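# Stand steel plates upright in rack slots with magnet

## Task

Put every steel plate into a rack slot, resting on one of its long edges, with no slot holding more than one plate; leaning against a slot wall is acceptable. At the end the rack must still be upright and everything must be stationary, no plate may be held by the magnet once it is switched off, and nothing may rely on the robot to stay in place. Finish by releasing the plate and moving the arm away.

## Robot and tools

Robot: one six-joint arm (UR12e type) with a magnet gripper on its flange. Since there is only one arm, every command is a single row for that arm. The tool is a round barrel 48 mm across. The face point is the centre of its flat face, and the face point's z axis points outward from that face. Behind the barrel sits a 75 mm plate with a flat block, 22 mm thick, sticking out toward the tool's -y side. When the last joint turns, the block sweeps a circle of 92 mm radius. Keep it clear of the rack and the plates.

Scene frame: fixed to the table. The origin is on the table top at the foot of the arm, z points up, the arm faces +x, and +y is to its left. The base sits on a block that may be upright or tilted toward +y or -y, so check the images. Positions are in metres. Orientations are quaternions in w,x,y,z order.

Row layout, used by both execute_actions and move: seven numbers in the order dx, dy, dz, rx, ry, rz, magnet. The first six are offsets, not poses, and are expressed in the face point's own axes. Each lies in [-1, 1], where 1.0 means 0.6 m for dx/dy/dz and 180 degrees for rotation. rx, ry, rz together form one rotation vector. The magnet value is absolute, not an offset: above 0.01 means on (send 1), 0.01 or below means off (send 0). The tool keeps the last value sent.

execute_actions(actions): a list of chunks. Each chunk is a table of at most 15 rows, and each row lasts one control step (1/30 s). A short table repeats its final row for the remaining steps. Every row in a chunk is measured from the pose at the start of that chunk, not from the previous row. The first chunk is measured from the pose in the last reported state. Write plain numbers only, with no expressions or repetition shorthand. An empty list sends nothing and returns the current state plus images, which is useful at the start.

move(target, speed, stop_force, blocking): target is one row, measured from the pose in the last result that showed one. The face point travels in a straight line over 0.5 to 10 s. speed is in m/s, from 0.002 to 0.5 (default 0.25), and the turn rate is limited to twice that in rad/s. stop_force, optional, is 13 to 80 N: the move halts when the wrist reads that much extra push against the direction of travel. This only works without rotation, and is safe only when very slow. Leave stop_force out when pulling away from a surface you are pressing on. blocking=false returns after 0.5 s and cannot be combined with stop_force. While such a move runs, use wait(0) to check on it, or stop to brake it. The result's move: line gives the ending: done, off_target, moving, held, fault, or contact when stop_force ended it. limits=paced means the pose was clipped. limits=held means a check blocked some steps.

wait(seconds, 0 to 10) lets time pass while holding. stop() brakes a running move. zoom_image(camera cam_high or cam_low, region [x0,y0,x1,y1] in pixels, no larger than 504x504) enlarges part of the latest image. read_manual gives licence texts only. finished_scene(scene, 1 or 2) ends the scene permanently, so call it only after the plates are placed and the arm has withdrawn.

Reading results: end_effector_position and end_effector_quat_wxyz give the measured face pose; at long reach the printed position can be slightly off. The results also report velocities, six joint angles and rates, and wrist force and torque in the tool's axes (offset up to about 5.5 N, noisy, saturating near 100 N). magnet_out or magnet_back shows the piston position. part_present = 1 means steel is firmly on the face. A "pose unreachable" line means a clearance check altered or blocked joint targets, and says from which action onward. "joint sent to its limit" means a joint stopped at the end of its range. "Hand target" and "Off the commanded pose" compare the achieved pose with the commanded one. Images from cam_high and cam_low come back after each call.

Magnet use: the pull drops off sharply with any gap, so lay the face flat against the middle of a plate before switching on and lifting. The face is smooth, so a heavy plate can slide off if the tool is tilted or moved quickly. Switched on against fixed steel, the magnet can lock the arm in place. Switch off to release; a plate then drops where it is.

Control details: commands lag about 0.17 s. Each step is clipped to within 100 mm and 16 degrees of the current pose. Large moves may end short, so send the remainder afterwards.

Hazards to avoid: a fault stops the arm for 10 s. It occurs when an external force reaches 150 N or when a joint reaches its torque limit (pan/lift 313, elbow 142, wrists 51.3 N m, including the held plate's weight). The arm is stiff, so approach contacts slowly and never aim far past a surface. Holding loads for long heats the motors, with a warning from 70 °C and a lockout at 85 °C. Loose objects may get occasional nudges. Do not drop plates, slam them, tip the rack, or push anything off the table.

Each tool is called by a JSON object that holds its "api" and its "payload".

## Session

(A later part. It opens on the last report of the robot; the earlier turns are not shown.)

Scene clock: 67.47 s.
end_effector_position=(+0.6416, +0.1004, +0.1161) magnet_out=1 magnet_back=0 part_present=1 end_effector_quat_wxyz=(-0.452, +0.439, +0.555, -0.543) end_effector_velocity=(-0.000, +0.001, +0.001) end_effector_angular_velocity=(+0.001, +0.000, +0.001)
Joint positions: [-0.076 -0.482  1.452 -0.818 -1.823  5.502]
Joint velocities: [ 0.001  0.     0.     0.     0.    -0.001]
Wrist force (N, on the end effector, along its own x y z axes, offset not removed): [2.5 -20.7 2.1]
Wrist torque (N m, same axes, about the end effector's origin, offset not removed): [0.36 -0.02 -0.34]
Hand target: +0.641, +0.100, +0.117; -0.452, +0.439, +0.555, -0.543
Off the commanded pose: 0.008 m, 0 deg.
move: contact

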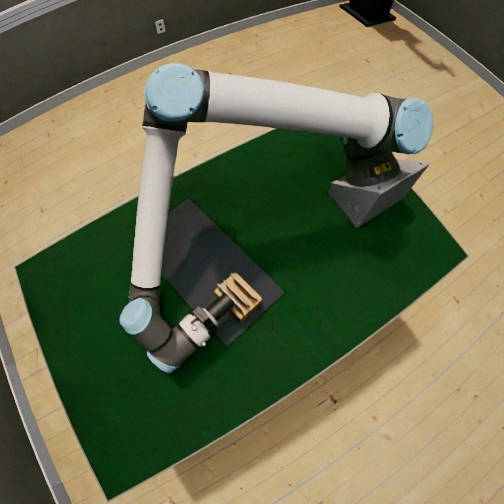

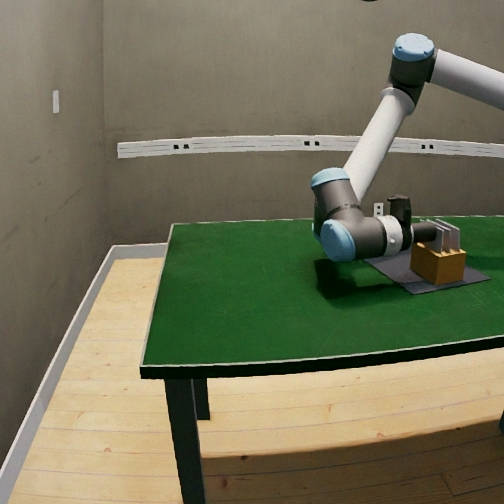

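{"api": "execute_actions", "payload": {"actions": [[[0,-0.0008,0,0,0,0,0]]]}}

{"api": "move", "payload": {"target": [0,-0.1,-0.2,0,0,0,0]}}

{"api": "zoom_image", "payload": {"camera": "cam_low", "region": [390, 200, 480, 290]}}

Scene clock: 68.03 s.
end_effector_position=(+0.6416, +0.1004, +0.1165) magnet_out=0 magnet_back=1 part_present=0 end_effector_quat_wxyz=(-0.452, +0.439, +0.555, -0.543) end_effector_velocity=(+0.000, -0.000, +0.001) end_effector_angular_velocity=(-0.001, -0.000, +0.000)
Joint positions: [-0.076 -0.482  1.452 -0.818 -1.823  5.502]
Joint velocities: [ 0.    -0.001  0.     0.001  0.     0.001]
Wrist force (N, on the end effector, along its own x y z axes, offset not removed): [-1.9 -0.2 -3.5]
Wrist torque (N m, same axes, about the end effector's origin, offset not removed): [0.10 0.23 -0.01]
Hand target: +0.642, +0.100, +0.117; -0.452, +0.439, +0.555, -0.543
Off the commanded pose: 0.000 m, 0 deg.

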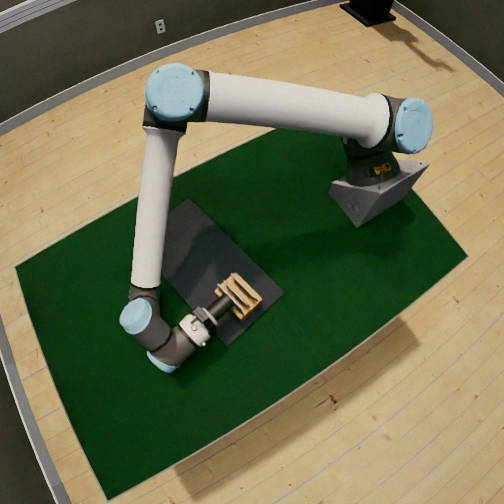

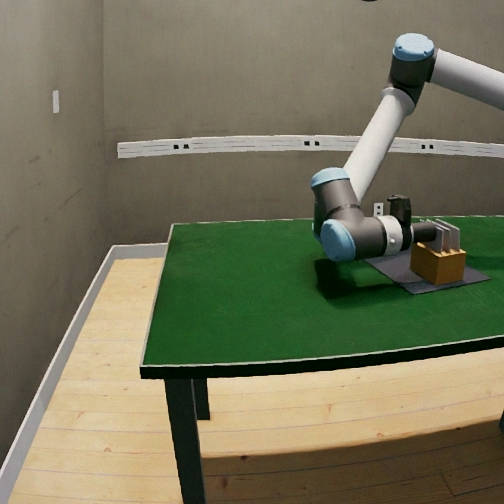

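Scene clock: 69.17 s.
end_effector_position=(+0.7592, +0.1235, +0.1765) magnet_out=0 magnet_back=1 part_present=0 end_effector_quat_wxyz=(-0.452, +0.439, +0.555, -0.543) end_effector_velocity=(+0.002, +0.000, -0.000) end_effector_angular_velocity=(+0.000, -0.001, +0.002)
Joint positions: [-0.003 -0.375  1.116 -0.592 -1.75   5.49 ]
Joint velocities: [ 0.001  0.002 -0.005  0.003 -0.001 -0.   ]
Wrist force (N, on the end effector, along its own x y z axes, offset not removed): [-0.3 -1.7 -2.9]
Wrist torque (N m, same axes, about the end effector's origin, offset not removed): [0.00 -0.01 0.02]
Hand target: +0.759, +0.124, +0.177; -0.452, +0.439, +0.555, -0.543
Off the commanded pose: 0.000 m, 0 deg.
move: done

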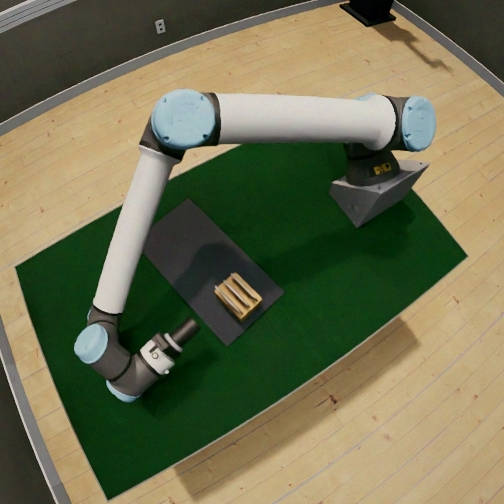

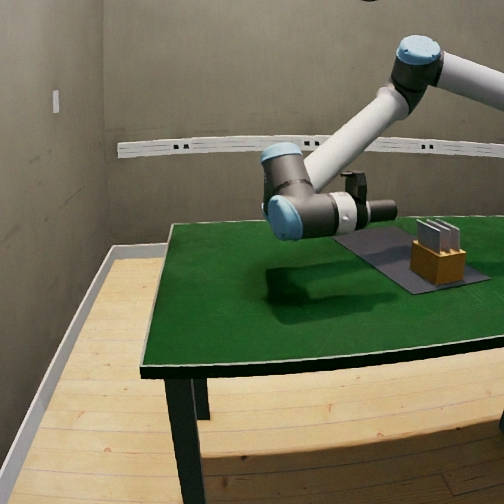

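Region (390, 200, 480, 290) of cam_low's 504x504 image, scaled by 5.600, with more detail than that image has.

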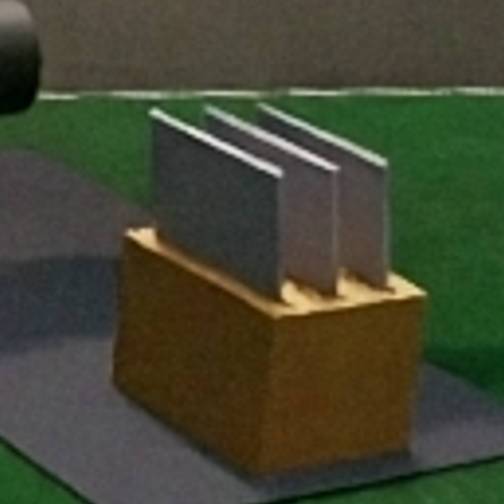

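{"api": "finished_scene", "payload": {"scene": 1}}

The scene is finished: the task was done.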